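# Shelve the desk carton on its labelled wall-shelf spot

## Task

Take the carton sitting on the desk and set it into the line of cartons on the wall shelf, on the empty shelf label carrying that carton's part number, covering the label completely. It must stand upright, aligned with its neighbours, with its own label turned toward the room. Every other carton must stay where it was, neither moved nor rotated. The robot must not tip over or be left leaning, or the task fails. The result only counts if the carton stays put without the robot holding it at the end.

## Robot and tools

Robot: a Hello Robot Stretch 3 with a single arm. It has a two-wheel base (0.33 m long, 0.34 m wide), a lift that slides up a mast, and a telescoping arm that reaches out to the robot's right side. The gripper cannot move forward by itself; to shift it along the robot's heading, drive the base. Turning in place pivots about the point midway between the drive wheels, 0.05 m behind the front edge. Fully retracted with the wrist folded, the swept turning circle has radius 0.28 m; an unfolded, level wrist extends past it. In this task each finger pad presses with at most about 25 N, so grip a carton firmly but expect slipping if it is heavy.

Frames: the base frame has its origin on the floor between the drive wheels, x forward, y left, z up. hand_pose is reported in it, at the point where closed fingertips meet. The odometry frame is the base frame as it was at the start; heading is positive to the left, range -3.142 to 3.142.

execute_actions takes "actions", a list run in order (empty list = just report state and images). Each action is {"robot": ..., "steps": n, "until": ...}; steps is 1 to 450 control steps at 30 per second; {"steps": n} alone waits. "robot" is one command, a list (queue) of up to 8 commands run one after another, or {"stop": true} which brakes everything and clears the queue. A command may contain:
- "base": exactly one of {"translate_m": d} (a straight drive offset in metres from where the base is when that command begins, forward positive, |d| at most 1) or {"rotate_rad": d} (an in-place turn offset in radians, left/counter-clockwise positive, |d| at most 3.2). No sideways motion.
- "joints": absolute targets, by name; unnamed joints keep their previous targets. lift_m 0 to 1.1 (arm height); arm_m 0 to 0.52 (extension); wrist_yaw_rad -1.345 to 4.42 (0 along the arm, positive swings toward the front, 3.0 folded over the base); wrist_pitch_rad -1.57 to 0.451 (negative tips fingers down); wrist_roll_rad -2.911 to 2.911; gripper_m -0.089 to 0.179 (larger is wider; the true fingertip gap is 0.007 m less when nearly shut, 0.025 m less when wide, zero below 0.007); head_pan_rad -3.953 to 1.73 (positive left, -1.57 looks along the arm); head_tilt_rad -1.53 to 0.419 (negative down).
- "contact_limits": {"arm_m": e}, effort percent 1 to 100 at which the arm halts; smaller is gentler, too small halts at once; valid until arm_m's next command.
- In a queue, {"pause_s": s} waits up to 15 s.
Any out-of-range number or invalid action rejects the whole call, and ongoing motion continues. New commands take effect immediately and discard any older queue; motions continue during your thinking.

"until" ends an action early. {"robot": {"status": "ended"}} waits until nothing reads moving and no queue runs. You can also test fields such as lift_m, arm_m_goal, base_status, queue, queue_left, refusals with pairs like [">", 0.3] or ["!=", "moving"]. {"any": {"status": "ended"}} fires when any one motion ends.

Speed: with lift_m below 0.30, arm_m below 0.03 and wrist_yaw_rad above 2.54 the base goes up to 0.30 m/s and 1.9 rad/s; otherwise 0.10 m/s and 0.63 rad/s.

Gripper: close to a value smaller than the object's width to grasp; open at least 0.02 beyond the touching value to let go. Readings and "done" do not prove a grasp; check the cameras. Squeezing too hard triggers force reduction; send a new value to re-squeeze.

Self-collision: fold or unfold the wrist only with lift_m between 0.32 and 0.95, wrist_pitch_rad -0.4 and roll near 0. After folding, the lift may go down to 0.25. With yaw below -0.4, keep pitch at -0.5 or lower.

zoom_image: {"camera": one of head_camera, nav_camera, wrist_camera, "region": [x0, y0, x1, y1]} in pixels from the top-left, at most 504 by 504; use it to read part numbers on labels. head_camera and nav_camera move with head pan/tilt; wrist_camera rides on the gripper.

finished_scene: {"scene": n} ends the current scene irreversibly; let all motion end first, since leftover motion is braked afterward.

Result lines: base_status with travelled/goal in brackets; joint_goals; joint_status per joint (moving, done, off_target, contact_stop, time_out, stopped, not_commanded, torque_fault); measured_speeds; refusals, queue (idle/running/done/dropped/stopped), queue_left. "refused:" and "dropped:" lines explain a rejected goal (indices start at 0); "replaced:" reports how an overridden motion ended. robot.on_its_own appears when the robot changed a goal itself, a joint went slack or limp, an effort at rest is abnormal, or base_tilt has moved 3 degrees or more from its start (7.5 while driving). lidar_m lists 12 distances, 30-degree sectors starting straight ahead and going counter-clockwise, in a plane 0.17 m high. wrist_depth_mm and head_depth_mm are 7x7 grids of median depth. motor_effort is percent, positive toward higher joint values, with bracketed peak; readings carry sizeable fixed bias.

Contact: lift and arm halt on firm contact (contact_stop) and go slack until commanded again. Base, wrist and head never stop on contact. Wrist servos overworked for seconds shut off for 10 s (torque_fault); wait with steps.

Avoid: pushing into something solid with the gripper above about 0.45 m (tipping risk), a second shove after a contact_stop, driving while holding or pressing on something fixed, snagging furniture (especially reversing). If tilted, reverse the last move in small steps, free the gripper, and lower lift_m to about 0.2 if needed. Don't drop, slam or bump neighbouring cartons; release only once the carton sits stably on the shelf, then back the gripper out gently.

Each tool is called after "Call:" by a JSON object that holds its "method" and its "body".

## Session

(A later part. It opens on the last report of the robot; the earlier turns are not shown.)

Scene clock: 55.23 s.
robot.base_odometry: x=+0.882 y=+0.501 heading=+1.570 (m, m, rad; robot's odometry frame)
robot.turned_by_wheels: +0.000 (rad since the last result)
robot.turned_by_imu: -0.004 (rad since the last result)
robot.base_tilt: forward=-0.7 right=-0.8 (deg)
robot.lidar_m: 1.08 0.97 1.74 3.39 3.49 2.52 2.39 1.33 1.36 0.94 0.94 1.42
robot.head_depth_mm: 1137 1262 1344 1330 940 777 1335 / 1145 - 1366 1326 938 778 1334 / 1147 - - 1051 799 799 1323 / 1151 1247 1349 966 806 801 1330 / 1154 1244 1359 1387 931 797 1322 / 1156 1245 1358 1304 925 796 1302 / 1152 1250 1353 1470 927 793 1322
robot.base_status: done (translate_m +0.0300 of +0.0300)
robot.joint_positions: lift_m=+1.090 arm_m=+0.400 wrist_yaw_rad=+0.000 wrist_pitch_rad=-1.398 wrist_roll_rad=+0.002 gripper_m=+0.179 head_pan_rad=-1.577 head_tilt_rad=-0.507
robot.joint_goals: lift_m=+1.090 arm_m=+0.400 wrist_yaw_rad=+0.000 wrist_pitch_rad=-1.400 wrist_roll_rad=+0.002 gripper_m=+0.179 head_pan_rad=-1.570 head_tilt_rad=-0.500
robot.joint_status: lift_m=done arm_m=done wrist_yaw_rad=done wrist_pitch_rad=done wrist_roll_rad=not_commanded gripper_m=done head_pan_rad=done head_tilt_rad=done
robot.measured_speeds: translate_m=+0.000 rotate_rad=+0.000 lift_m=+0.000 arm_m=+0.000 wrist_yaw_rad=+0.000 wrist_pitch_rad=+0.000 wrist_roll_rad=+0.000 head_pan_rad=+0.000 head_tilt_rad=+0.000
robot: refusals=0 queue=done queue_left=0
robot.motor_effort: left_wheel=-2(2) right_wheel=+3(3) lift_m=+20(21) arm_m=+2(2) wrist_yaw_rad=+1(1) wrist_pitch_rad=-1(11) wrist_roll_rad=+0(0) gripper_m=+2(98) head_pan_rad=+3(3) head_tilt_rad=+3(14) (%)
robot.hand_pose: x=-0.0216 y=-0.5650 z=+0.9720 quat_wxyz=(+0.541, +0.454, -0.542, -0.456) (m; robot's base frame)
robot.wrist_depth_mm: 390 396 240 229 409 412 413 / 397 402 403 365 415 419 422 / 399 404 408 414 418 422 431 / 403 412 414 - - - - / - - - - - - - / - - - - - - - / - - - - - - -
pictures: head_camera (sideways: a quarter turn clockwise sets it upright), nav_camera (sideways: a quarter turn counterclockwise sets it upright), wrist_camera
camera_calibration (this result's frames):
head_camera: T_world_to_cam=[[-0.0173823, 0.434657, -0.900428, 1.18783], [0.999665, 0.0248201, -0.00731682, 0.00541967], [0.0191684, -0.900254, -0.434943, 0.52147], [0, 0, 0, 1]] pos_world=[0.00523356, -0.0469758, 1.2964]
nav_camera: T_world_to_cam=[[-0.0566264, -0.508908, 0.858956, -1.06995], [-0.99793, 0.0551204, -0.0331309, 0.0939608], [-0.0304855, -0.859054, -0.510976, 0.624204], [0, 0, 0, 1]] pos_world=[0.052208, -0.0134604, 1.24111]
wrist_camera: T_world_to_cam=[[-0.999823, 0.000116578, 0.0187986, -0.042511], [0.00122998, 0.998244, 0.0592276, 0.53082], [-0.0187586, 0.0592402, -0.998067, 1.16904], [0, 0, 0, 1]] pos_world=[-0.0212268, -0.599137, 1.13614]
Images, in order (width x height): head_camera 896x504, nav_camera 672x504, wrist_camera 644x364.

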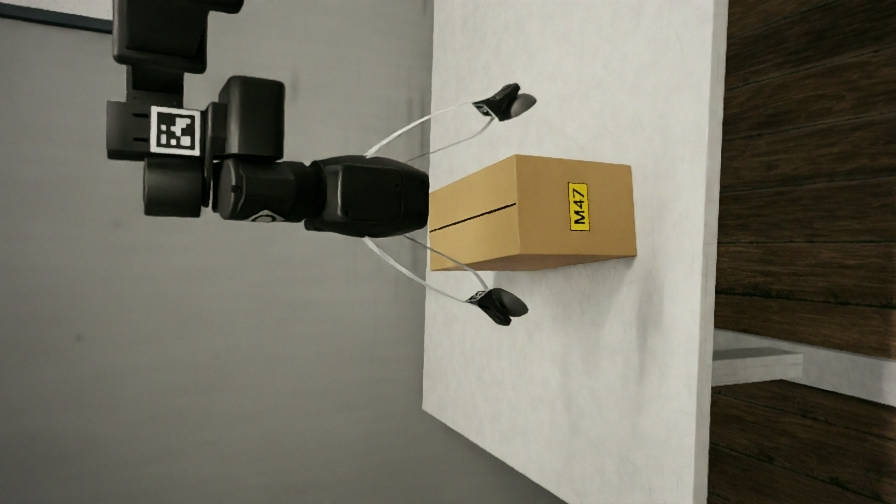

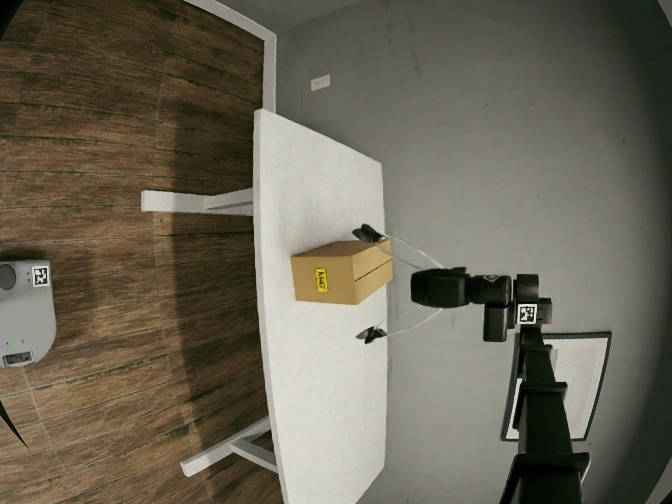

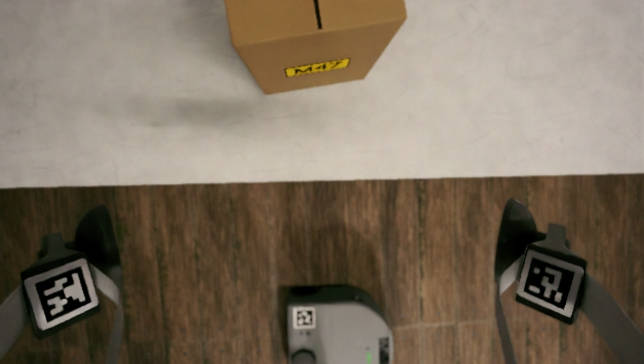

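Call:
{"method": "execute_actions", "body": {"actions": [{"robot":[{"joints":{"arm_m":0.25},"base":{"rotate_rad":0.99}},{"base":{"translate_m":-0.162}},{"base":{"rotate_rad":-0.83}},{"joints":{"arm_m":0.48,"head_tilt_rad":-0.6}}],"steps":450,"until":{"robot":{"status":"ended"}}}]}}

Scene clock: 67.93 s.
robot.base_odometry: x=+1.018 y=+0.412 heading=+1.730 (m, m, rad; robot's odometry frame)
robot.turned_by_wheels: +0.160 (rad since the last result)
robot.turned_by_imu: +0.158 (rad since the last result)
robot.base_tilt: forward=-0.8 right=-0.8 (deg)
robot.lidar_m: 1.10 1.43 1.90 3.52 2.94 2.32 2.30 1.17 1.26 0.84 0.85 1.47
robot.head_depth_mm: 972 1091 1199 1127 841 673 1236 / 991 1130 1220 1118 841 670 1232 / 1008 - 1275 769 660 669 1256 / 1046 1139 1277 1041 692 689 1252 / 1067 1175 1305 1112 835 709 1249 / 1084 1190 1328 1114 835 708 1250 / 1102 1211 1354 1514 832 728 1253
robot.base_status: done (rotate_rad -0.8299 of -0.8300)
robot.joint_positions: lift_m=+1.090 arm_m=+0.480 wrist_yaw_rad=+0.000 wrist_pitch_rad=-1.399 wrist_roll_rad=+0.002 gripper_m=+0.179 head_pan_rad=-1.577 head_tilt_rad=-0.593
robot.joint_goals: lift_m=+1.090 arm_m=+0.480 wrist_yaw_rad=+0.000 wrist_pitch_rad=-1.400 wrist_roll_rad=+0.002 gripper_m=+0.179 head_pan_rad=-1.570 head_tilt_rad=-0.600
robot.joint_status: lift_m=done arm_m=done wrist_yaw_rad=done wrist_pitch_rad=done wrist_roll_rad=not_commanded gripper_m=done head_pan_rad=done head_tilt_rad=done
robot.measured_speeds: translate_m=+0.000 rotate_rad=+0.000 lift_m=+0.000 arm_m=+0.000 wrist_yaw_rad=+0.000 wrist_pitch_rad=+0.000 wrist_roll_rad=+0.000 head_pan_rad=+0.000 head_tilt_rad=+0.000
robot: refusals=0 queue=done queue_left=0
robot.motor_effort: left_wheel=+0(6) right_wheel=-2(10) lift_m=+20(21) arm_m=+2(3) wrist_yaw_rad=+0(0) wrist_pitch_rad=-1(1) wrist_roll_rad=+1(0) gripper_m=+1(1) head_pan_rad=+3(3) head_tilt_rad=-3(10) (%)
robot.hand_pose: x=-0.0216 y=-0.6448 z=+0.9720 quat_wxyz=(+0.540, +0.455, -0.541, -0.456) (m; robot's base frame)
robot.wrist_depth_mm: 392 395 396 229 411 416 418 / 397 400 401 232 409 417 423 / 403 409 407 233 415 424 428 / 403 408 411 236 419 426 430 / 406 412 415 238 427 429 433 / - 417 421 240 430 432 442 / - - 426 244 434 444 446
pictures: head_camera (sideways: a quarter turn clockwise sets it upright), nav_camera (sideways: a quarter turn counterclockwise sets it upright), wrist_camera
camera_calibration (this result's frames):
head_camera: T_world_to_cam=[[-0.0169634, 0.509872, -0.860083, 1.1352], [0.999666, 0.0254118, -0.00465186, 0.00194952], [0.0194844, -0.859875, -0.510132, 0.619304], [0, 0, 0, 1]] pos_world=[0.00524122, -0.0463319, 1.2923]
nav_camera: T_world_to_cam=[[-0.0570164, -0.580319, 0.812391, -1.00923], [-0.997918, 0.0576874, -0.0288292, 0.088357], [-0.0301346, -0.812343, -0.582401, 0.717128], [0, 0, 0, 1]] pos_world=[0.0522407, -0.00821966, 1.24009]
wrist_camera: T_world_to_cam=[[-0.999823, 0.0000804989, 0.0187984, -0.0425241], [0.00120561, 0.998207, 0.0598475, 0.609893], [-0.0187599, 0.0598596, -0.998031, 1.17412], [0, 0, 0, 1]] pos_world=[-0.0212255, -0.679078, 1.13611]
Images, in order (width x height): head_camera 896x504, nav_camera 672x504, wrist_camera 644x364.

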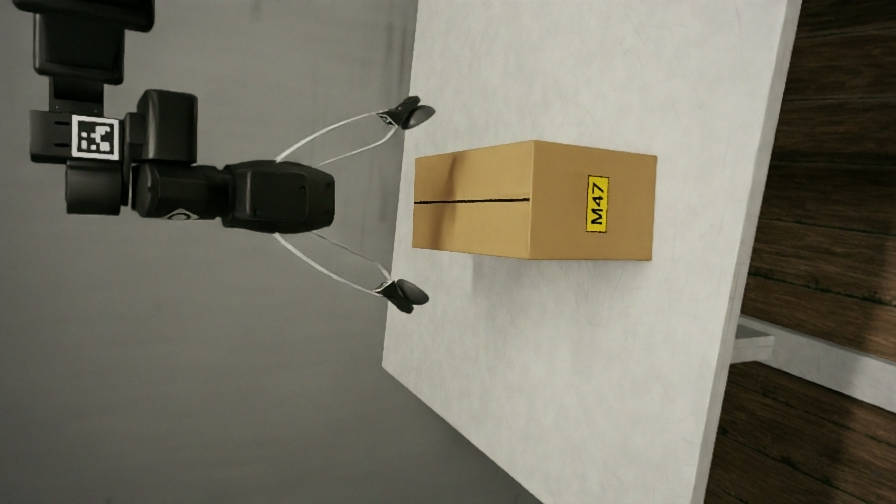

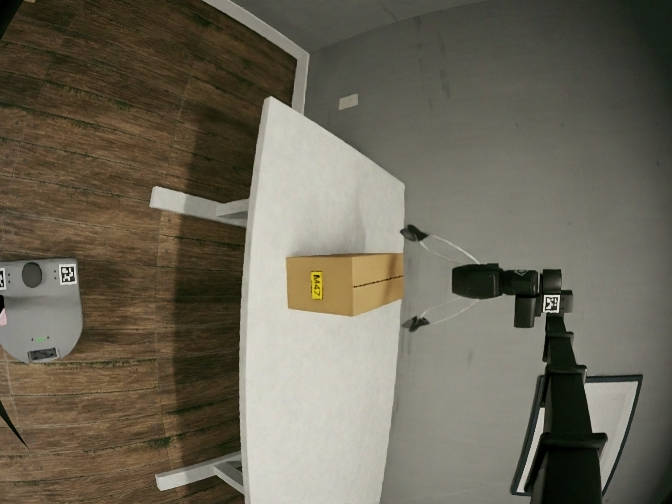

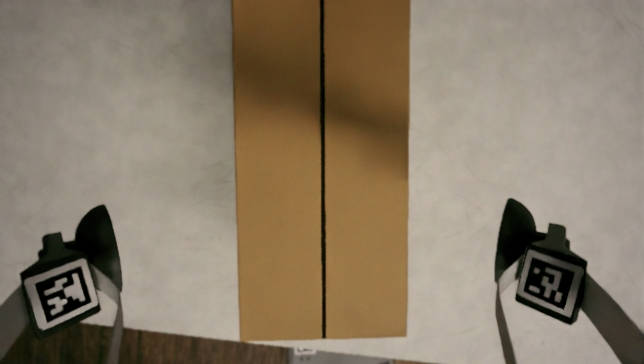

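Call:
{"method": "execute_actions", "body": {"actions": [{"robot":[{"joints":{"arm_m":0.515},"base":{"translate_m":-0.006}},{"joints":{"lift_m":0.978}},{"joints":{"gripper_m":0.04}},{"pause_s":0.5},{"joints":{"lift_m":1.02}}],"steps":450,"until":{"robot":{"status":"ended"}}}]}}

Scene clock: 75.33 s.
robot.base_odometry: x=+1.019 y=+0.406 heading=+1.730 (m, m, rad; robot's odometry frame)
robot.turned_by_wheels: +0.000 (rad since the last result)
robot.turned_by_imu: -0.002 (rad since the last result)
robot.base_tilt: forward=-0.7 right=-0.8 (deg)
robot.lidar_m: 1.11 1.43 1.90 3.52 2.93 2.31 2.29 1.16 1.26 0.84 0.84 1.47
robot.head_depth_mm: 998 1056 1222 1122 843 674 1211 / 1010 1123 1228 1115 838 670 1230 / 1033 - 1240 698 661 669 1258 / 1047 1146 1270 714 679 687 1260 / 1068 1167 1297 1112 836 709 1258 / 1083 1190 1328 1112 833 705 1251 / 1103 1215 1356 1503 831 727 1255
robot.base_status: done (translate_m -0.0060 of -0.0060)
robot.joint_positions: lift_m=+1.020 arm_m=+0.515 wrist_yaw_rad=+0.000 wrist_pitch_rad=-1.399 wrist_roll_rad=+0.002 gripper_m=+0.092 head_pan_rad=-1.577 head_tilt_rad=-0.593
robot.joint_goals: lift_m=+1.020 arm_m=+0.515 wrist_yaw_rad=+0.000 wrist_pitch_rad=-1.400 wrist_roll_rad=+0.002 gripper_m=+0.040 head_pan_rad=-1.570 head_tilt_rad=-0.600
robot.joint_status: lift_m=done arm_m=done wrist_yaw_rad=done wrist_pitch_rad=done wrist_roll_rad=not_commanded gripper_m=off_target head_pan_rad=done head_tilt_rad=done
robot.measured_speeds: translate_m=+0.000 rotate_rad=+0.000 lift_m=+0.000 arm_m=+0.000 wrist_yaw_rad=+0.000 wrist_pitch_rad=+0.000 wrist_roll_rad=+0.000 head_pan_rad=+0.000 head_tilt_rad=+0.000
robot: refusals=0 queue=done queue_left=0
robot.motor_effort: left_wheel=+0(1) right_wheel=-2(8) lift_m=+21(24) arm_m=+2(2) wrist_yaw_rad=+0(0) wrist_pitch_rad=-1(1) wrist_roll_rad=+0(1) gripper_m=-100(98) head_pan_rad=+3(3) head_tilt_rad=-3(4) (%)
robot.hand_pose: x=-0.0216 y=-0.6797 z=+0.9019 quat_wxyz=(+0.540, +0.455, -0.541, -0.456) (m; robot's base frame)
robot.wrist_depth_mm: 324 325 123 124 126 342 345 / 329 328 124 125 127 349 350 / 333 333 126 128 128 348 356 / 335 337 127 129 130 352 359 / 339 128 129 130 131 355 362 / 341 130 130 131 133 - 366 / 347 350 132 133 135 366 369
pictures: head_camera (sideways: a quarter turn clockwise sets it upright), nav_camera (sideways: a quarter turn counterclockwise sets it upright), wrist_camera
camera_calibration (this result's frames):
head_camera: T_world_to_cam=[[-0.016963, 0.509981, -0.860018, 1.13512], [0.999666, 0.025413, -0.00464785, 0.0019443], [0.0194853, -0.85981, -0.510242, 0.619447], [0, 0, 0, 1]] pos_world=[0.00524126, -0.0463307, 1.2923]
nav_camera: T_world_to_cam=[[-0.0570167, -0.580423, 0.812317, -1.00913], [-0.997918, 0.0576905, -0.0288226, 0.0883484], [-0.0301337, -0.812269, -0.582504, 0.717263], [0, 0, 0, 1]] pos_world=[0.0522407, -0.00821176, 1.24009]
wrist_camera: T_world_to_cam=[[-0.999823, 0.0000695568, 0.0187982, -0.0412115], [0.00120659, 0.998169, 0.0604815, 0.648299], [-0.0187596, 0.0604935, -0.997992, 1.10668], [0, 0, 0, 1]] pos_world=[-0.0212255, -0.714056, 1.06603]
Images, in order (width x height): head_camera 896x504, nav_camera 672x504, wrist_camera 644x364.

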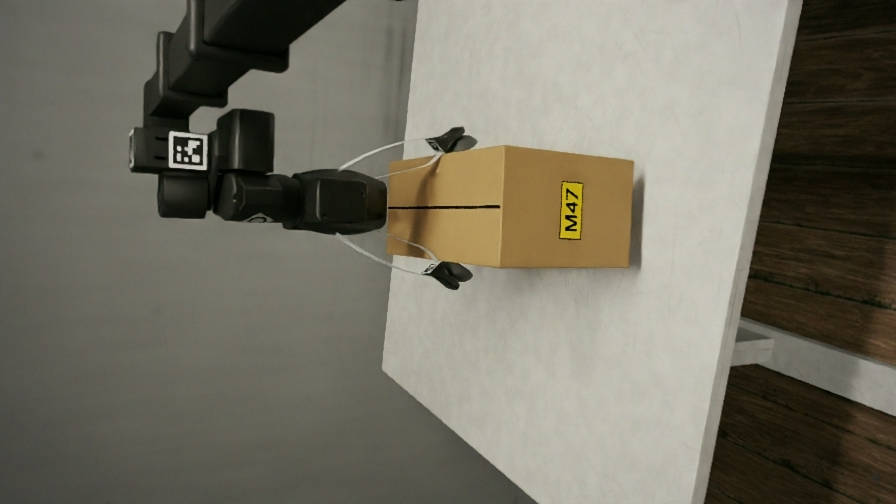

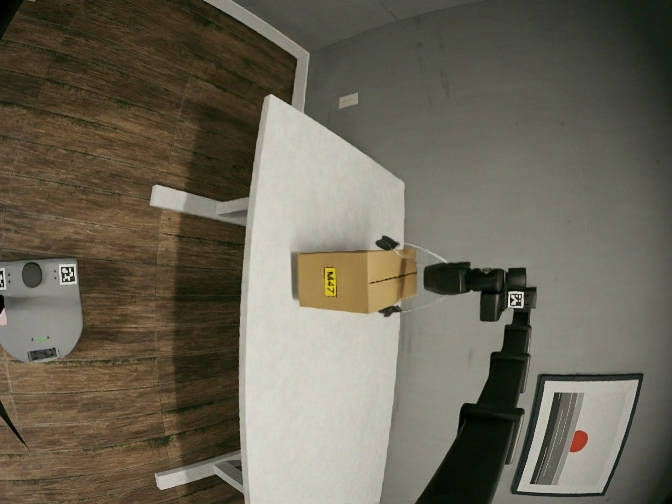

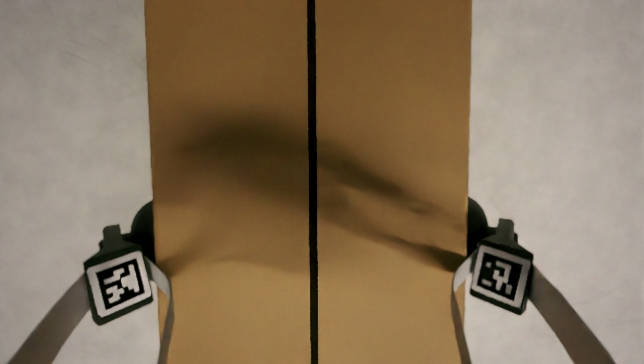

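Call:
{"method": "execute_actions", "body": {"actions": [{"robot":[{"joints":{"arm_m":0.15,"lift_m":1.04}},{"base":{"rotate_rad":1.534}},{"base":{"translate_m":1.0},"joints":{"head_pan_rad":0,"head_tilt_rad":-0.4}},{"base":{"translate_m":1.0}}],"steps":450,"until":{"robot":{"status":"ended"}}},{"steps":450,"until":{"robot":{"status":"ended"}}},{"steps":450,"until":{"robot":{"status":"ended"}}}]}}

Scene clock: 106.20 s.
robot.base_odometry: x=-0.966 y=+0.162 heading=-3.019 (m, m, rad; robot's odometry frame)
robot.turned_by_wheels: +1.534 (rad since the last result)
robot.turned_by_imu: +1.526 (rad since the last result)
robot.base_tilt: forward=-0.8 right=-0.8 (deg)
robot.lidar_m: 1.53 1.63 2.17 2.13 2.27 2.84 2.83 2.02 1.30 1.64 1.75 1.56
robot.head_depth_mm: 1249 1335 1415 1461 1640 1732 1438 / 1269 1349 1438 1364 1666 1743 1434 / 1286 1367 1453 1500 1700 1775 1433 / 1294 1374 1477 1494 1714 1799 1432 / 1315 1400 1514 1424 1758 1795 1422 / 1324 1420 1523 1599 1778 1784 1428 / 1350 1442 1550 1674 1802 1784 1414
robot.base_status: done (translate_m +1.0000 of +1.0000)
robot.joint_positions: lift_m=+1.040 arm_m=+0.150 wrist_yaw_rad=+0.000 wrist_pitch_rad=-1.400 wrist_roll_rad=+0.002 gripper_m=+0.093 head_pan_rad=-0.007 head_tilt_rad=-0.408
robot.joint_goals: lift_m=+1.040 arm_m=+0.150 wrist_yaw_rad=+0.000 wrist_pitch_rad=-1.400 wrist_roll_rad=+0.002 gripper_m=+0.092 head_pan_rad=+0.000 head_tilt_rad=-0.400
robot.joint_status: lift_m=done arm_m=done wrist_yaw_rad=done wrist_pitch_rad=done wrist_roll_rad=not_commanded gripper_m=off_target head_pan_rad=done head_tilt_rad=done
robot.measured_speeds: translate_m=+0.000 rotate_rad=+0.000 lift_m=+0.000 arm_m=+0.000 wrist_yaw_rad=+0.000 wrist_pitch_rad=+0.000 wrist_roll_rad=+0.000 head_pan_rad=+0.000 head_tilt_rad=+0.000
robot: refusals=0 queue=done queue_left=0
robot.on_its_own: gripper_m is held at +0.092, not at your +0.040, by its stall guard, which is not easing now
robot.motor_effort: left_wheel=-2(5) right_wheel=+2(8) lift_m=+20(23) arm_m=-3(4) wrist_yaw_rad=+0(0) wrist_pitch_rad=+0(1) wrist_roll_rad=+0(0) gripper_m=-60(99) head_pan_rad=+3(36) head_tilt_rad=+2(16) (%)
robot.hand_pose: x=-0.0216 y=-0.3150 z=+0.9219 quat_wxyz=(+0.540, +0.455, -0.541, -0.457) (m; robot's base frame)
robot.wrist_depth_mm: - - 123 124 125 - - / - - 124 126 127 - - / - - 126 127 129 - - / - - 127 129 130 - - / - 128 129 130 131 - - / - 130 130 132 133 - - / - - 132 133 135 - -
pictures: head_camera (sideways: a quarter turn clockwise sets it upright), nav_camera (sideways: a quarter turn counterclockwise sets it upright), wrist_camera
camera_calibration (this result's frames):
head_camera: T_world_to_cam=[[-0.343747, -0.0175862, -0.938898, 1.24002], [-0.0229236, 0.999684, -0.010332, 0.015584], [0.938783, 0.0179713, -0.344041, 0.397567], [0, 0, 0, 1]] pos_world=[0.0533807, -0.000916759, 1.30119]
nav_camera: T_world_to_cam=[[0.421648, -0.0565252, 0.904996, -1.13292], [-0.0526359, -0.997898, -0.037804, 0.094283], [0.90523, -0.0316953, -0.423737, 0.504981], [0, 0, 0, 1]] pos_world=[0.025532, 0.0460519, 1.24283]
wrist_camera: T_world_to_cam=[[-0.999823, 0.0000026077, 0.0188018, -0.0416364], [0.00114953, 0.998138, 0.0609903, 0.282598], [-0.0187666, 0.0610012, -0.997961, 1.10471], [0, 0, 0, 1]] pos_world=[-0.0212222, -0.34946, 1.08601]
Images, in order (width x height): head_camera 896x504, nav_camera 672x504, wrist_camera 644x364.

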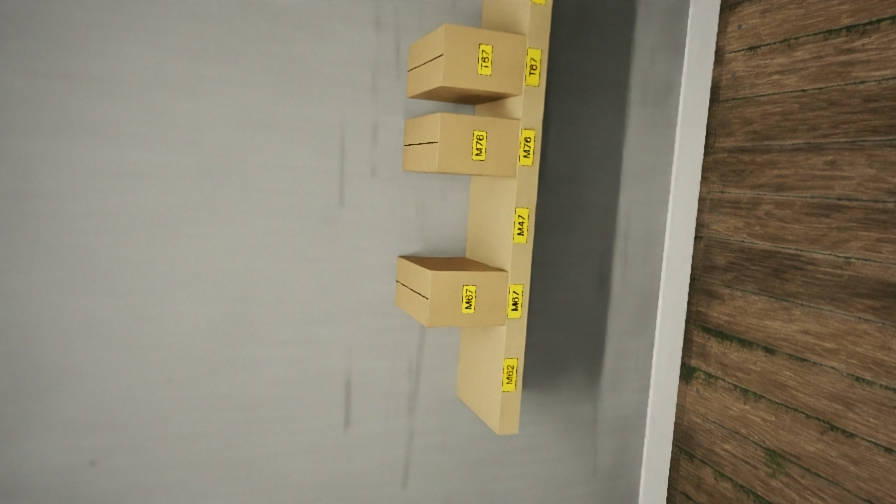

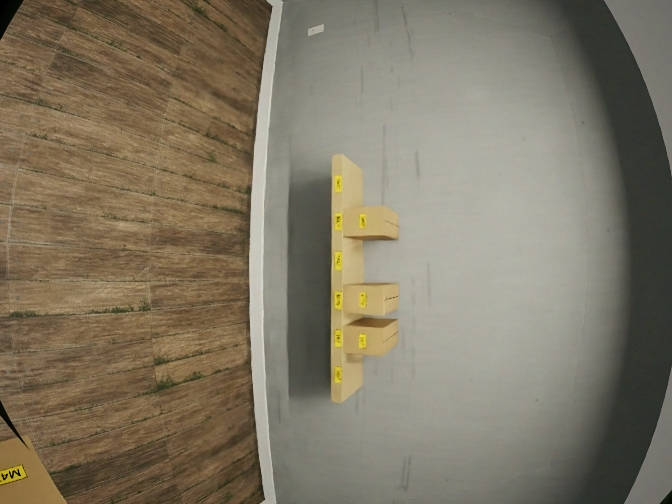

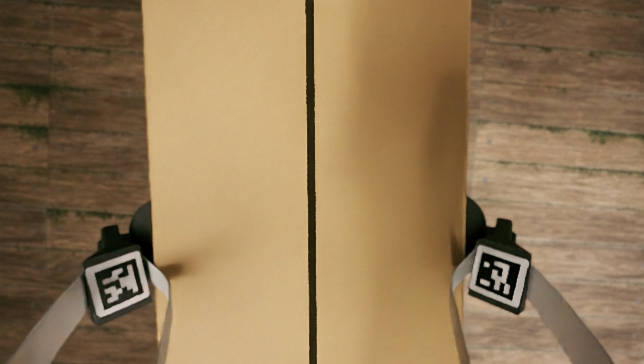

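Call:
{"method": "execute_actions", "body": {"actions": [{"robot":[{"base":{"translate_m":0.76}},{"base":{"rotate_rad":1.44},"joints":{"head_pan_rad":-1.57,"head_tilt_rad":-0.75}}],"steps":450,"until":{"robot":{"status":"ended"}}}]}}

Scene clock: 118.87 s.
robot.base_odometry: x=-1.721 y=+0.069 heading=-1.580 (m, m, rad; robot's odometry frame)
robot.turned_by_wheels: +1.440 (rad since the last result)
robot.turned_by_imu: +1.438 (rad since the last result)
robot.base_tilt: forward=-0.8 right=-0.8 (deg)
robot.lidar_m: 2.06 2.11 2.82 3.60 2.18 1.75 1.71 1.14 0.81 0.77 0.79 1.05
robot.head_depth_mm: - - - 711 746 1309 1170 / 606 - - 656 420 352 344 / 616 - - - 408 352 348 / 629 705 806 896 419 352 356 / 629 707 805 864 776 1324 1151 / 632 710 778 662 738 1330 1169 / 631 711 809 663 765 1329 1168
robot.base_status: done (rotate_rad +1.4399 of +1.4400)
robot.joint_positions: lift_m=+1.040 arm_m=+0.150 wrist_yaw_rad=+0.000 wrist_pitch_rad=-1.400 wrist_roll_rad=+0.002 gripper_m=+0.093 head_pan_rad=-1.563 head_tilt_rad=-0.741
robot.joint_goals: lift_m=+1.040 arm_m=+0.150 wrist_yaw_rad=+0.000 wrist_pitch_rad=-1.400 wrist_roll_rad=+0.002 gripper_m=+0.092 head_pan_rad=-1.570 head_tilt_rad=-0.750
robot.joint_status: lift_m=done arm_m=done wrist_yaw_rad=done wrist_pitch_rad=done wrist_roll_rad=not_commanded gripper_m=off_target head_pan_rad=done head_tilt_rad=done
robot.measured_speeds: translate_m=+0.000 rotate_rad=+0.000 lift_m=+0.000 arm_m=+0.000 wrist_yaw_rad=+0.000 wrist_pitch_rad=+0.000 wrist_roll_rad=+0.000 head_pan_rad=+0.000 head_tilt_rad=+0.000
robot: refusals=0 queue=done queue_left=0
robot.on_its_own: gripper_m is held at +0.092, not at your +0.040, by its stall guard, which is not easing now
robot.motor_effort: left_wheel=-2(4) right_wheel=+2(8) lift_m=+21(21) arm_m=-3(3) wrist_yaw_rad=+0(0) wrist_pitch_rad=-1(1) wrist_roll_rad=+0(0) gripper_m=-61(61) head_pan_rad=-2(36) head_tilt_rad=-4(22) (%)
robot.hand_pose: x=-0.0216 y=-0.3150 z=+0.9219 quat_wxyz=(+0.540, +0.455, -0.541, -0.457) (m; robot's base frame)
robot.wrist_depth_mm: 385 360 123 124 126 - - / - - 125 126 127 - - / - - 126 127 128 - - / - - 127 128 130 - - / - 128 128 130 132 - - / - 130 131 132 134 - - / - - 132 133 135 - -
pictures: head_camera (sideways: a quarter turn clockwise sets it upright), nav_camera (sideways: a quarter turn counterclockwise sets it upright), wrist_camera
camera_calibration (this result's frames):
head_camera: T_world_to_cam=[[-0.0249451, 0.630764, -0.775574, 1.02507], [0.999217, 0.0395563, 0.0000324644, -0.00414666], [0.0306993, -0.774966, -0.631257, 0.776817], [0, 0, 0, 1]] pos_world=[0.00586609, -0.0444068, 1.28539]
nav_camera: T_world_to_cam=[[-0.0481155, -0.694425, 0.717955, -0.886193], [-0.998648, 0.0475855, -0.0209009, 0.0780349], [-0.0196501, -0.71799, -0.695776, 0.864543], [0, 0, 0, 1]] pos_world=[0.0522782, 0.00162534, 1.23941]
wrist_camera: T_world_to_cam=[[-0.999823, -0.0000126575, 0.0188044, -0.0416436], [0.00113446, 0.998138, 0.0609906, 0.282596], [-0.0187702, 0.0610011, -0.997961, 1.10471], [0, 0, 0, 1]] pos_world=[-0.0212213, -0.349459, 1.08601]
Images, in order (width x height): head_camera 896x504, nav_camera 672x504, wrist_camera 644x364.

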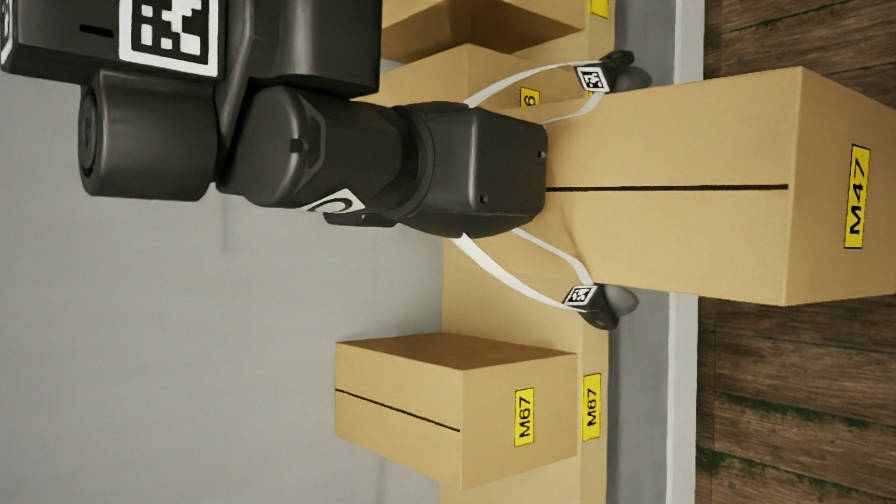

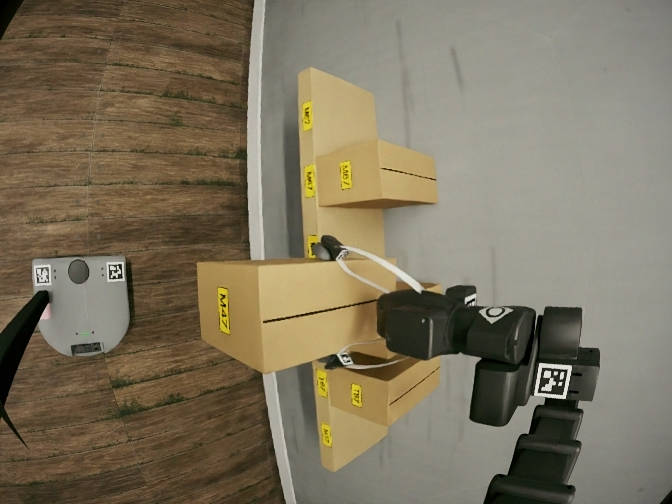

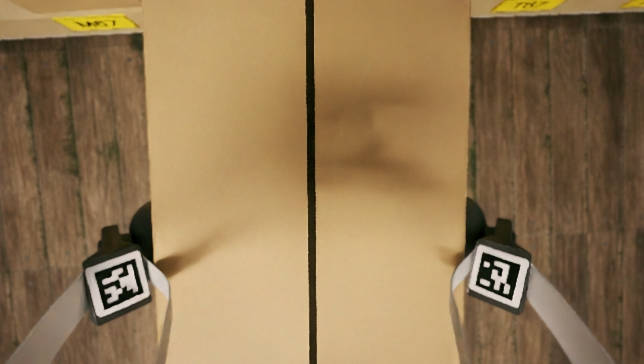

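Call:
{"method": "execute_actions", "body": {"actions": [{"robot":[{"base":{"rotate_rad":0.025}},{"base":{"translate_m":0.07}},{"joints":{"arm_m":0.22}}],"steps":450,"until":{"robot":{"status":"ended"}}}]}}

Scene clock: 124.10 s.
robot.base_odometry: x=-1.720 y=-0.001 heading=-1.555 (m, m, rad; robot's odometry frame)
robot.turned_by_wheels: +0.025 (rad since the last result)
robot.turned_by_imu: +0.024 (rad since the last result)
robot.base_tilt: forward=-0.7 right=-0.8 (deg)
robot.lidar_m: 1.99 2.06 2.78 3.61 2.23 1.80 1.78 1.11 0.80 0.77 0.79 1.08
robot.head_depth_mm: - - 782 644 717 1298 1174 / 605 - 781 683 433 408 1152 / 608 - - 487 420 397 1126 / 627 706 790 520 420 403 1150 / 631 710 777 663 744 1327 1173 / 633 711 814 715 764 1331 1176 / 635 715 819 892 787 1334 1177
robot.base_status: done (translate_m +0.0700 of +0.0700)
robot.joint_positions: lift_m=+1.040 arm_m=+0.220 wrist_yaw_rad=+0.000 wrist_pitch_rad=-1.400 wrist_roll_rad=+0.002 gripper_m=+0.093 head_pan_rad=-1.563 head_tilt_rad=-0.741
robot.joint_goals: lift_m=+1.040 arm_m=+0.220 wrist_yaw_rad=+0.000 wrist_pitch_rad=-1.400 wrist_roll_rad=+0.002 gripper_m=+0.092 head_pan_rad=-1.570 head_tilt_rad=-0.750
robot.joint_status: lift_m=done arm_m=done wrist_yaw_rad=done wrist_pitch_rad=done wrist_roll_rad=not_commanded gripper_m=off_target head_pan_rad=done head_tilt_rad=done
robot.measured_speeds: translate_m=+0.000 rotate_rad=+0.000 lift_m=+0.000 arm_m=+0.000 wrist_yaw_rad=+0.000 wrist_pitch_rad=+0.000 wrist_roll_rad=+0.000 head_pan_rad=+0.000 head_tilt_rad=+0.000
robot: refusals=0 queue=done queue_left=0
robot.on_its_own: gripper_m is held at +0.092, not at your +0.040, by its stall guard, which is not easing now
robot.motor_effort: left_wheel=-2(4) right_wheel=+3(9) lift_m=+21(21) arm_m=+2(4) wrist_yaw_rad=+0(1) wrist_pitch_rad=+0(0) wrist_roll_rad=+1(0) gripper_m=-60(60) head_pan_rad=-2(3) head_tilt_rad=-4(3) (%)
robot.hand_pose: x=-0.0216 y=-0.3845 z=+0.9219 quat_wxyz=(+0.540, +0.455, -0.541, -0.457) (m; robot's base frame)
robot.wrist_depth_mm: 240 215 123 124 125 269 299 / 370 317 124 125 127 - - / - - 126 127 128 - - / - - 127 128 130 - - / - 129 129 130 132 - - / - 129 130 132 133 - - / - - 132 134 135 - -
pictures: head_camera (sideways: a quarter turn clockwise sets it upright), nav_camera (sideways: a quarter turn counterclockwise sets it upright), wrist_camera
camera_calibration (this result's frames):
head_camera: T_world_to_cam=[[-0.0249352, 0.630789, -0.775553, 1.02504], [0.999218, 0.0395404, 0.0000334893, -0.004148], [0.0306868, -0.774946, -0.631282, 0.77685], [0, 0, 0, 1]] pos_world=[0.00586538, -0.0444063, 1.28539]
nav_camera: T_world_to_cam=[[-0.0481264, -0.694447, 0.717932, -0.886164], [-0.998648, 0.0476021, -0.0208991, 0.0780326], [-0.0196618, -0.717967, -0.695799, 0.864573], [0, 0, 0, 1]] pos_world=[0.0522782, 0.00162662, 1.23941]
wrist_camera: T_world_to_cam=[[-0.999823, -0.0000131526, 0.0188044, -0.0416447], [0.00113417, 0.998137, 0.0610013, 0.351968], [-0.0187702, 0.0610118, -0.997961, 1.10895], [0, 0, 0, 1]] pos_world=[-0.0212212, -0.418972, 1.08601]
Images, in order (width x height): head_camera 896x504, nav_camera 672x504, wrist_camera 644x364.

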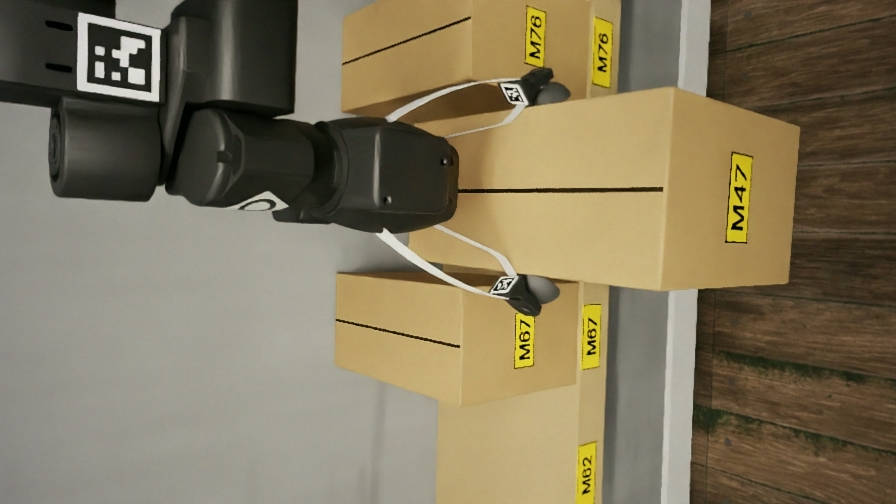

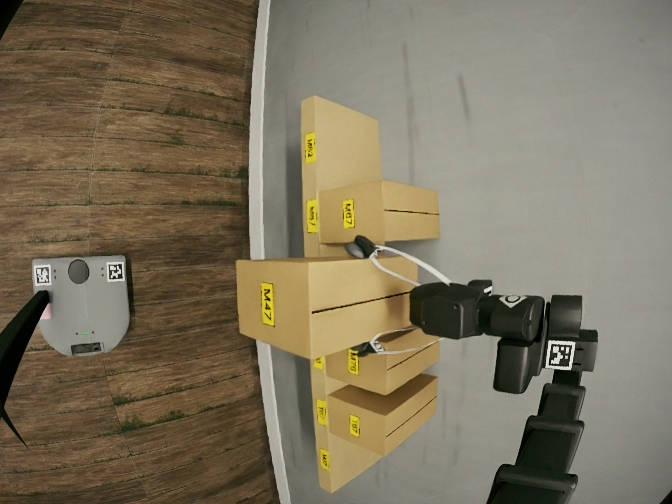

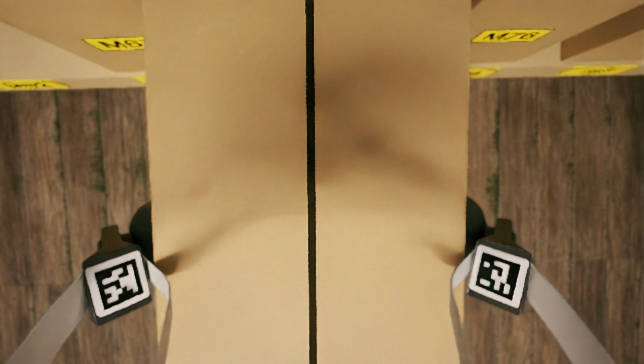

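Call:
{"method": "execute_actions", "body": {"actions": [{"robot":[{"joints":{"wrist_yaw_rad":0.035,"lift_m":1.06}},{"joints":{"arm_m":0.455}},{"joints":{"lift_m":1.0}}],"steps":450,"until":{"robot":{"status":"ended"}}}]}}

Scene clock: 131.17 s.
robot.base_odometry: x=-1.720 y=-0.001 heading=-1.555 (m, m, rad; robot's odometry frame)
robot.turned_by_wheels: +0.000 (rad since the last result)
robot.turned_by_imu: -0.002 (rad since the last result)
robot.base_tilt: forward=-0.8 right=-0.8 (deg)
robot.lidar_m: 1.99 2.06 2.78 3.58 2.23 1.80 1.78 1.11 0.80 0.77 0.80 1.08
robot.head_depth_mm: 603 707 779 645 715 1302 1175 / 595 724 782 689 743 1306 1172 / 608 - 709 609 683 1298 1171 / 628 706 775 630 744 1319 1174 / 630 708 778 662 739 1327 1174 / 633 712 811 717 764 1326 1168 / 636 716 819 891 788 1329 1173
robot.base_status: done (translate_m +0.0700 of +0.0700)
robot.joint_positions: lift_m=+1.000 arm_m=+0.455 wrist_yaw_rad=+0.033 wrist_pitch_rad=-1.400 wrist_roll_rad=+0.002 gripper_m=+0.093 head_pan_rad=-1.563 head_tilt_rad=-0.741
robot.joint_goals: lift_m=+1.000 arm_m=+0.455 wrist_yaw_rad=+0.035 wrist_pitch_rad=-1.400 wrist_roll_rad=+0.002 gripper_m=+0.092 head_pan_rad=-1.570 head_tilt_rad=-0.750
robot.joint_status: lift_m=done arm_m=done wrist_yaw_rad=done wrist_pitch_rad=done wrist_roll_rad=not_commanded gripper_m=off_target head_pan_rad=done head_tilt_rad=done
robot.measured_speeds: translate_m=+0.000 rotate_rad=+0.000 lift_m=+0.000 arm_m=+0.000 wrist_yaw_rad=+0.000 wrist_pitch_rad=+0.000 wrist_roll_rad=+0.000 head_pan_rad=+0.000 head_tilt_rad=+0.000
robot: refusals=0 queue=done queue_left=0
robot.on_its_own: gripper_m is held at +0.092, not at your +0.040, by its stall guard, which is not easing now
robot.motor_effort: left_wheel=-2(2) right_wheel=+3(2) lift_m=+16(21) arm_m=+2(1) wrist_yaw_rad=+1(2) wrist_pitch_rad=+0(1) wrist_roll_rad=+0(0) gripper_m=-61(61) head_pan_rad=-2(1) head_tilt_rad=-4(4) (%)
robot.hand_pose: x=-0.0210 y=-0.6195 z=+0.8822 quat_wxyz=(+0.548, +0.464, -0.533, -0.447) (m; robot's base frame)
robot.wrist_depth_mm: 156 157 123 124 126 187 166 / 157 158 124 125 127 187 168 / 159 159 126 127 129 188 169 / 161 161 127 129 130 188 171 / 162 128 129 130 132 178 173 / 164 130 131 132 133 232 176 / 167 167 132 134 135 200 178
pictures: head_camera (sideways: a quarter turn clockwise sets it upright), nav_camera (sideways: a quarter turn counterclockwise sets it upright), wrist_camera
camera_calibration (this result's frames):
head_camera: T_world_to_cam=[[-0.0248526, 0.630934, -0.775438, 1.02489], [0.999223, 0.0394079, 0.0000392847, -0.00415557], [0.0305832, -0.774835, -0.631423, 0.777034], [0, 0, 0, 1]] pos_world=[0.00585947, -0.0444032, 1.28538]
nav_camera: T_world_to_cam=[[-0.0482175, -0.694572, 0.717806, -0.885999], [-0.998641, 0.0477383, -0.020889, 0.0780194], [-0.0197579, -0.717838, -0.69593, 0.864744], [0, 0, 0, 1]] pos_world=[0.0522783, 0.00163189, 1.23941]
wrist_camera: T_world_to_cam=[[-0.999259, -0.0335977, 0.0188045, -0.0610296], [-0.0323933, 0.997609, 0.0610531, 0.587865], [-0.0208107, 0.0603986, -0.997957, 1.08322], [0, 0, 0, 1]] pos_world=[-0.0193988, -0.653934, 1.04626]
Images, in order (width x height): head_camera 896x504, nav_camera 672x504, wrist_camera 644x364.

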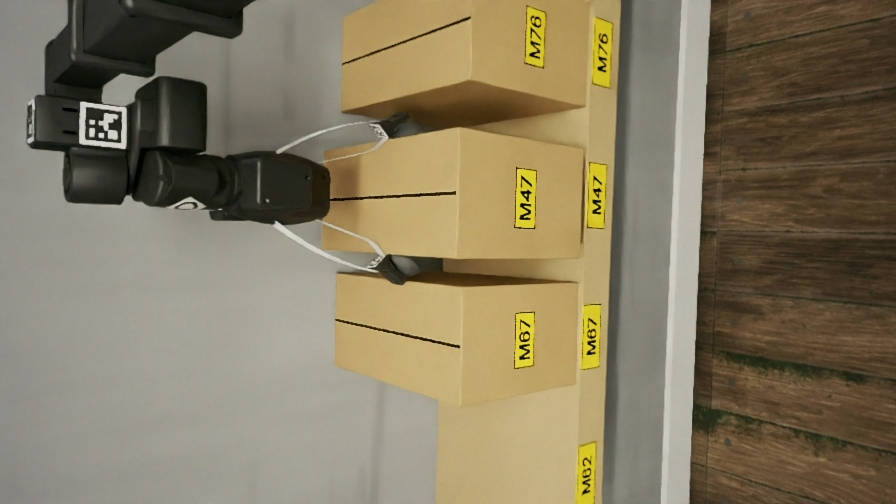

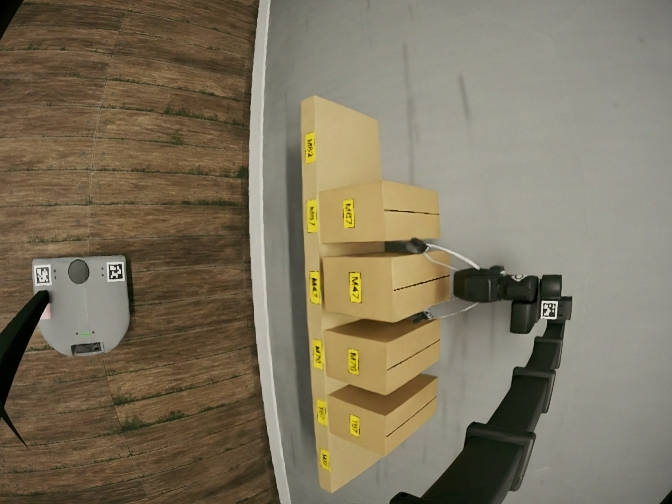

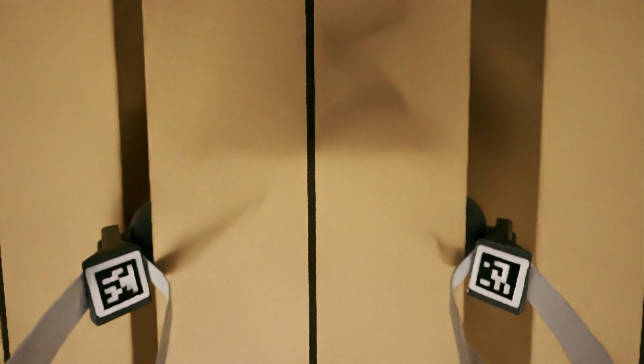

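Call:
{"method": "execute_actions", "body": {"actions": [{"robot":[{"joints":{"lift_m":1.015}},{"base":{"translate_m":-0.009},"joints":{"arm_m":0.477}},{"joints":{"lift_m":0.975}}],"steps":450,"until":{"robot":{"status":"ended"}}}]}}

Scene clock: 138.40 s.
robot.base_odometry: x=-1.720 y=+0.008 heading=-1.555 (m, m, rad; robot's odometry frame)
robot.turned_by_wheels: +0.000 (rad since the last result)
robot.turned_by_imu: -0.002 (rad since the last result)
robot.base_tilt: forward=-0.7 right=-0.8 (deg)
robot.lidar_m: 2.00 2.07 2.80 3.56 2.22 1.79 1.77 1.11 0.80 0.77 0.79 1.07
robot.head_depth_mm: 610 - 779 644 716 1306 1176 / 605 724 781 706 744 1308 1175 / 616 - 754 643 721 1304 1175 / 627 705 791 671 746 1321 1173 / 631 709 778 661 739 1331 1168 / 633 714 803 664 760 1330 1170 / 637 716 821 893 788 1335 1177
robot.base_status: done (translate_m -0.0090 of -0.0090)
robot.joint_positions: lift_m=+0.975 arm_m=+0.477 wrist_yaw_rad=+0.033 wrist_pitch_rad=-1.400 wrist_roll_rad=+0.002 gripper_m=+0.093 head_pan_rad=-1.563 head_tilt_rad=-0.741
robot.joint_goals: lift_m=+0.975 arm_m=+0.477 wrist_yaw_rad=+0.035 wrist_pitch_rad=-1.400 wrist_roll_rad=+0.002 gripper_m=+0.092 head_pan_rad=-1.570 head_tilt_rad=-0.750
robot.joint_status: lift_m=done arm_m=done wrist_yaw_rad=done wrist_pitch_rad=done wrist_roll_rad=not_commanded gripper_m=off_target head_pan_rad=done head_tilt_rad=done
robot.measured_speeds: translate_m=+0.000 rotate_rad=+0.000 lift_m=+0.000 arm_m=+0.000 wrist_yaw_rad=+0.000 wrist_pitch_rad=+0.000 wrist_roll_rad=+0.000 head_pan_rad=+0.000 head_tilt_rad=+0.000
robot: refusals=0 queue=done queue_left=0
robot.on_its_own: gripper_m is held at +0.092, not at your +0.040, by its stall guard, which is not easing now
robot.motor_effort: left_wheel=-2(4) right_wheel=+3(7) lift_m=+17(21) arm_m=+2(1) wrist_yaw_rad=+2(1) wrist_pitch_rad=-1(0) wrist_roll_rad=+0(0) gripper_m=-60(60) head_pan_rad=-2(2) head_tilt_rad=-3(4) (%)
robot.hand_pose: x=-0.0210 y=-0.6415 z=+0.8572 quat_wxyz=(+0.548, +0.464, -0.533, -0.447) (m; robot's base frame)
robot.wrist_depth_mm: 144 162 123 124 125 173 141 / 143 162 124 126 127 172 142 / 142 161 126 127 129 172 144 / 139 160 127 129 130 173 145 / 140 129 129 130 132 162 147 / 140 130 131 132 133 213 149 / 148 179 132 134 135 184 151
pictures: head_camera (sideways: a quarter turn clockwise sets it upright), nav_camera (sideways: a quarter turn counterclockwise sets it upright), wrist_camera
camera_calibration (this result's frames):
head_camera: T_world_to_cam=[[-0.0248526, 0.630934, -0.775438, 1.02489], [0.999223, 0.0394079, 0.0000392866, -0.00415558], [0.0305832, -0.774835, -0.631423, 0.777034], [0, 0, 0, 1]] pos_world=[0.00585947, -0.0444032, 1.28538]
nav_camera: T_world_to_cam=[[-0.0482175, -0.694572, 0.717806, -0.885998], [-0.998641, 0.0477383, -0.020889, 0.0780194], [-0.0197579, -0.717838, -0.69593, 0.864744], [0, 0, 0, 1]] pos_world=[0.0522783, 0.00163189, 1.23941]
wrist_camera: T_world_to_cam=[[-0.999259, -0.033598, 0.0188045, -0.0612988], [-0.0323936, 0.997609, 0.0610538, 0.611337], [-0.0208108, 0.0603994, -0.997957, 1.0596], [0, 0, 0, 1]] pos_world=[-0.0193988, -0.675934, 1.02126]
Images, in order (width x height): head_camera 896x504, nav_camera 672x504, wrist_camera 644x364.

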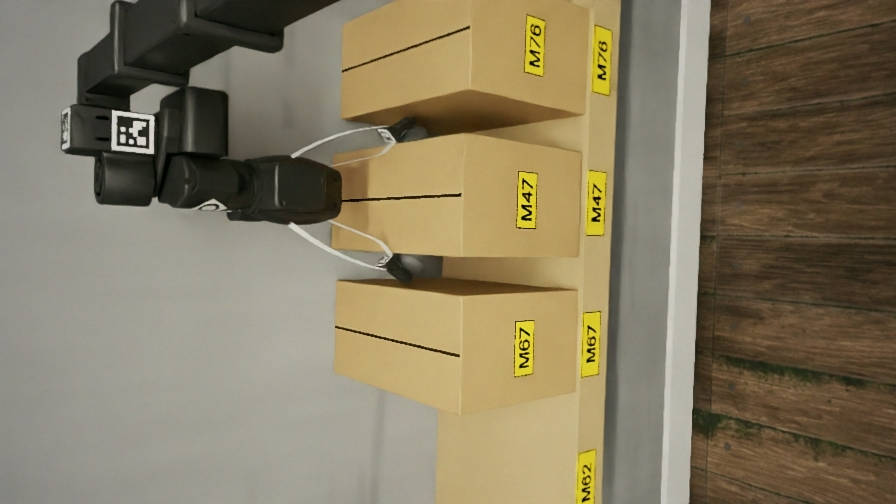

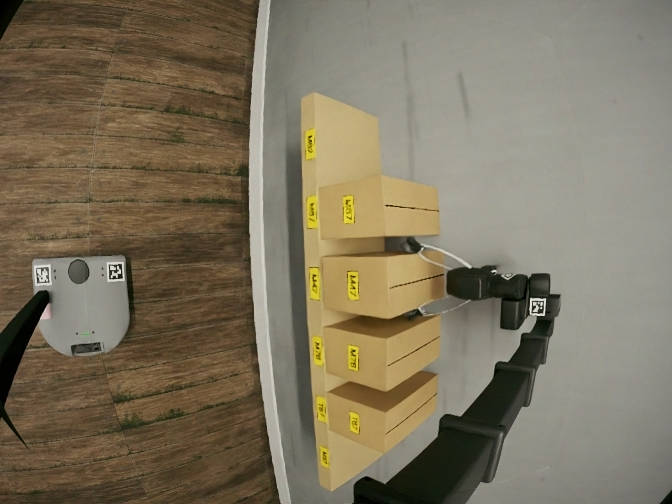

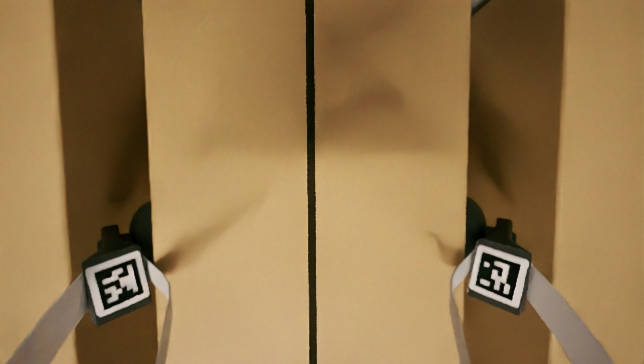

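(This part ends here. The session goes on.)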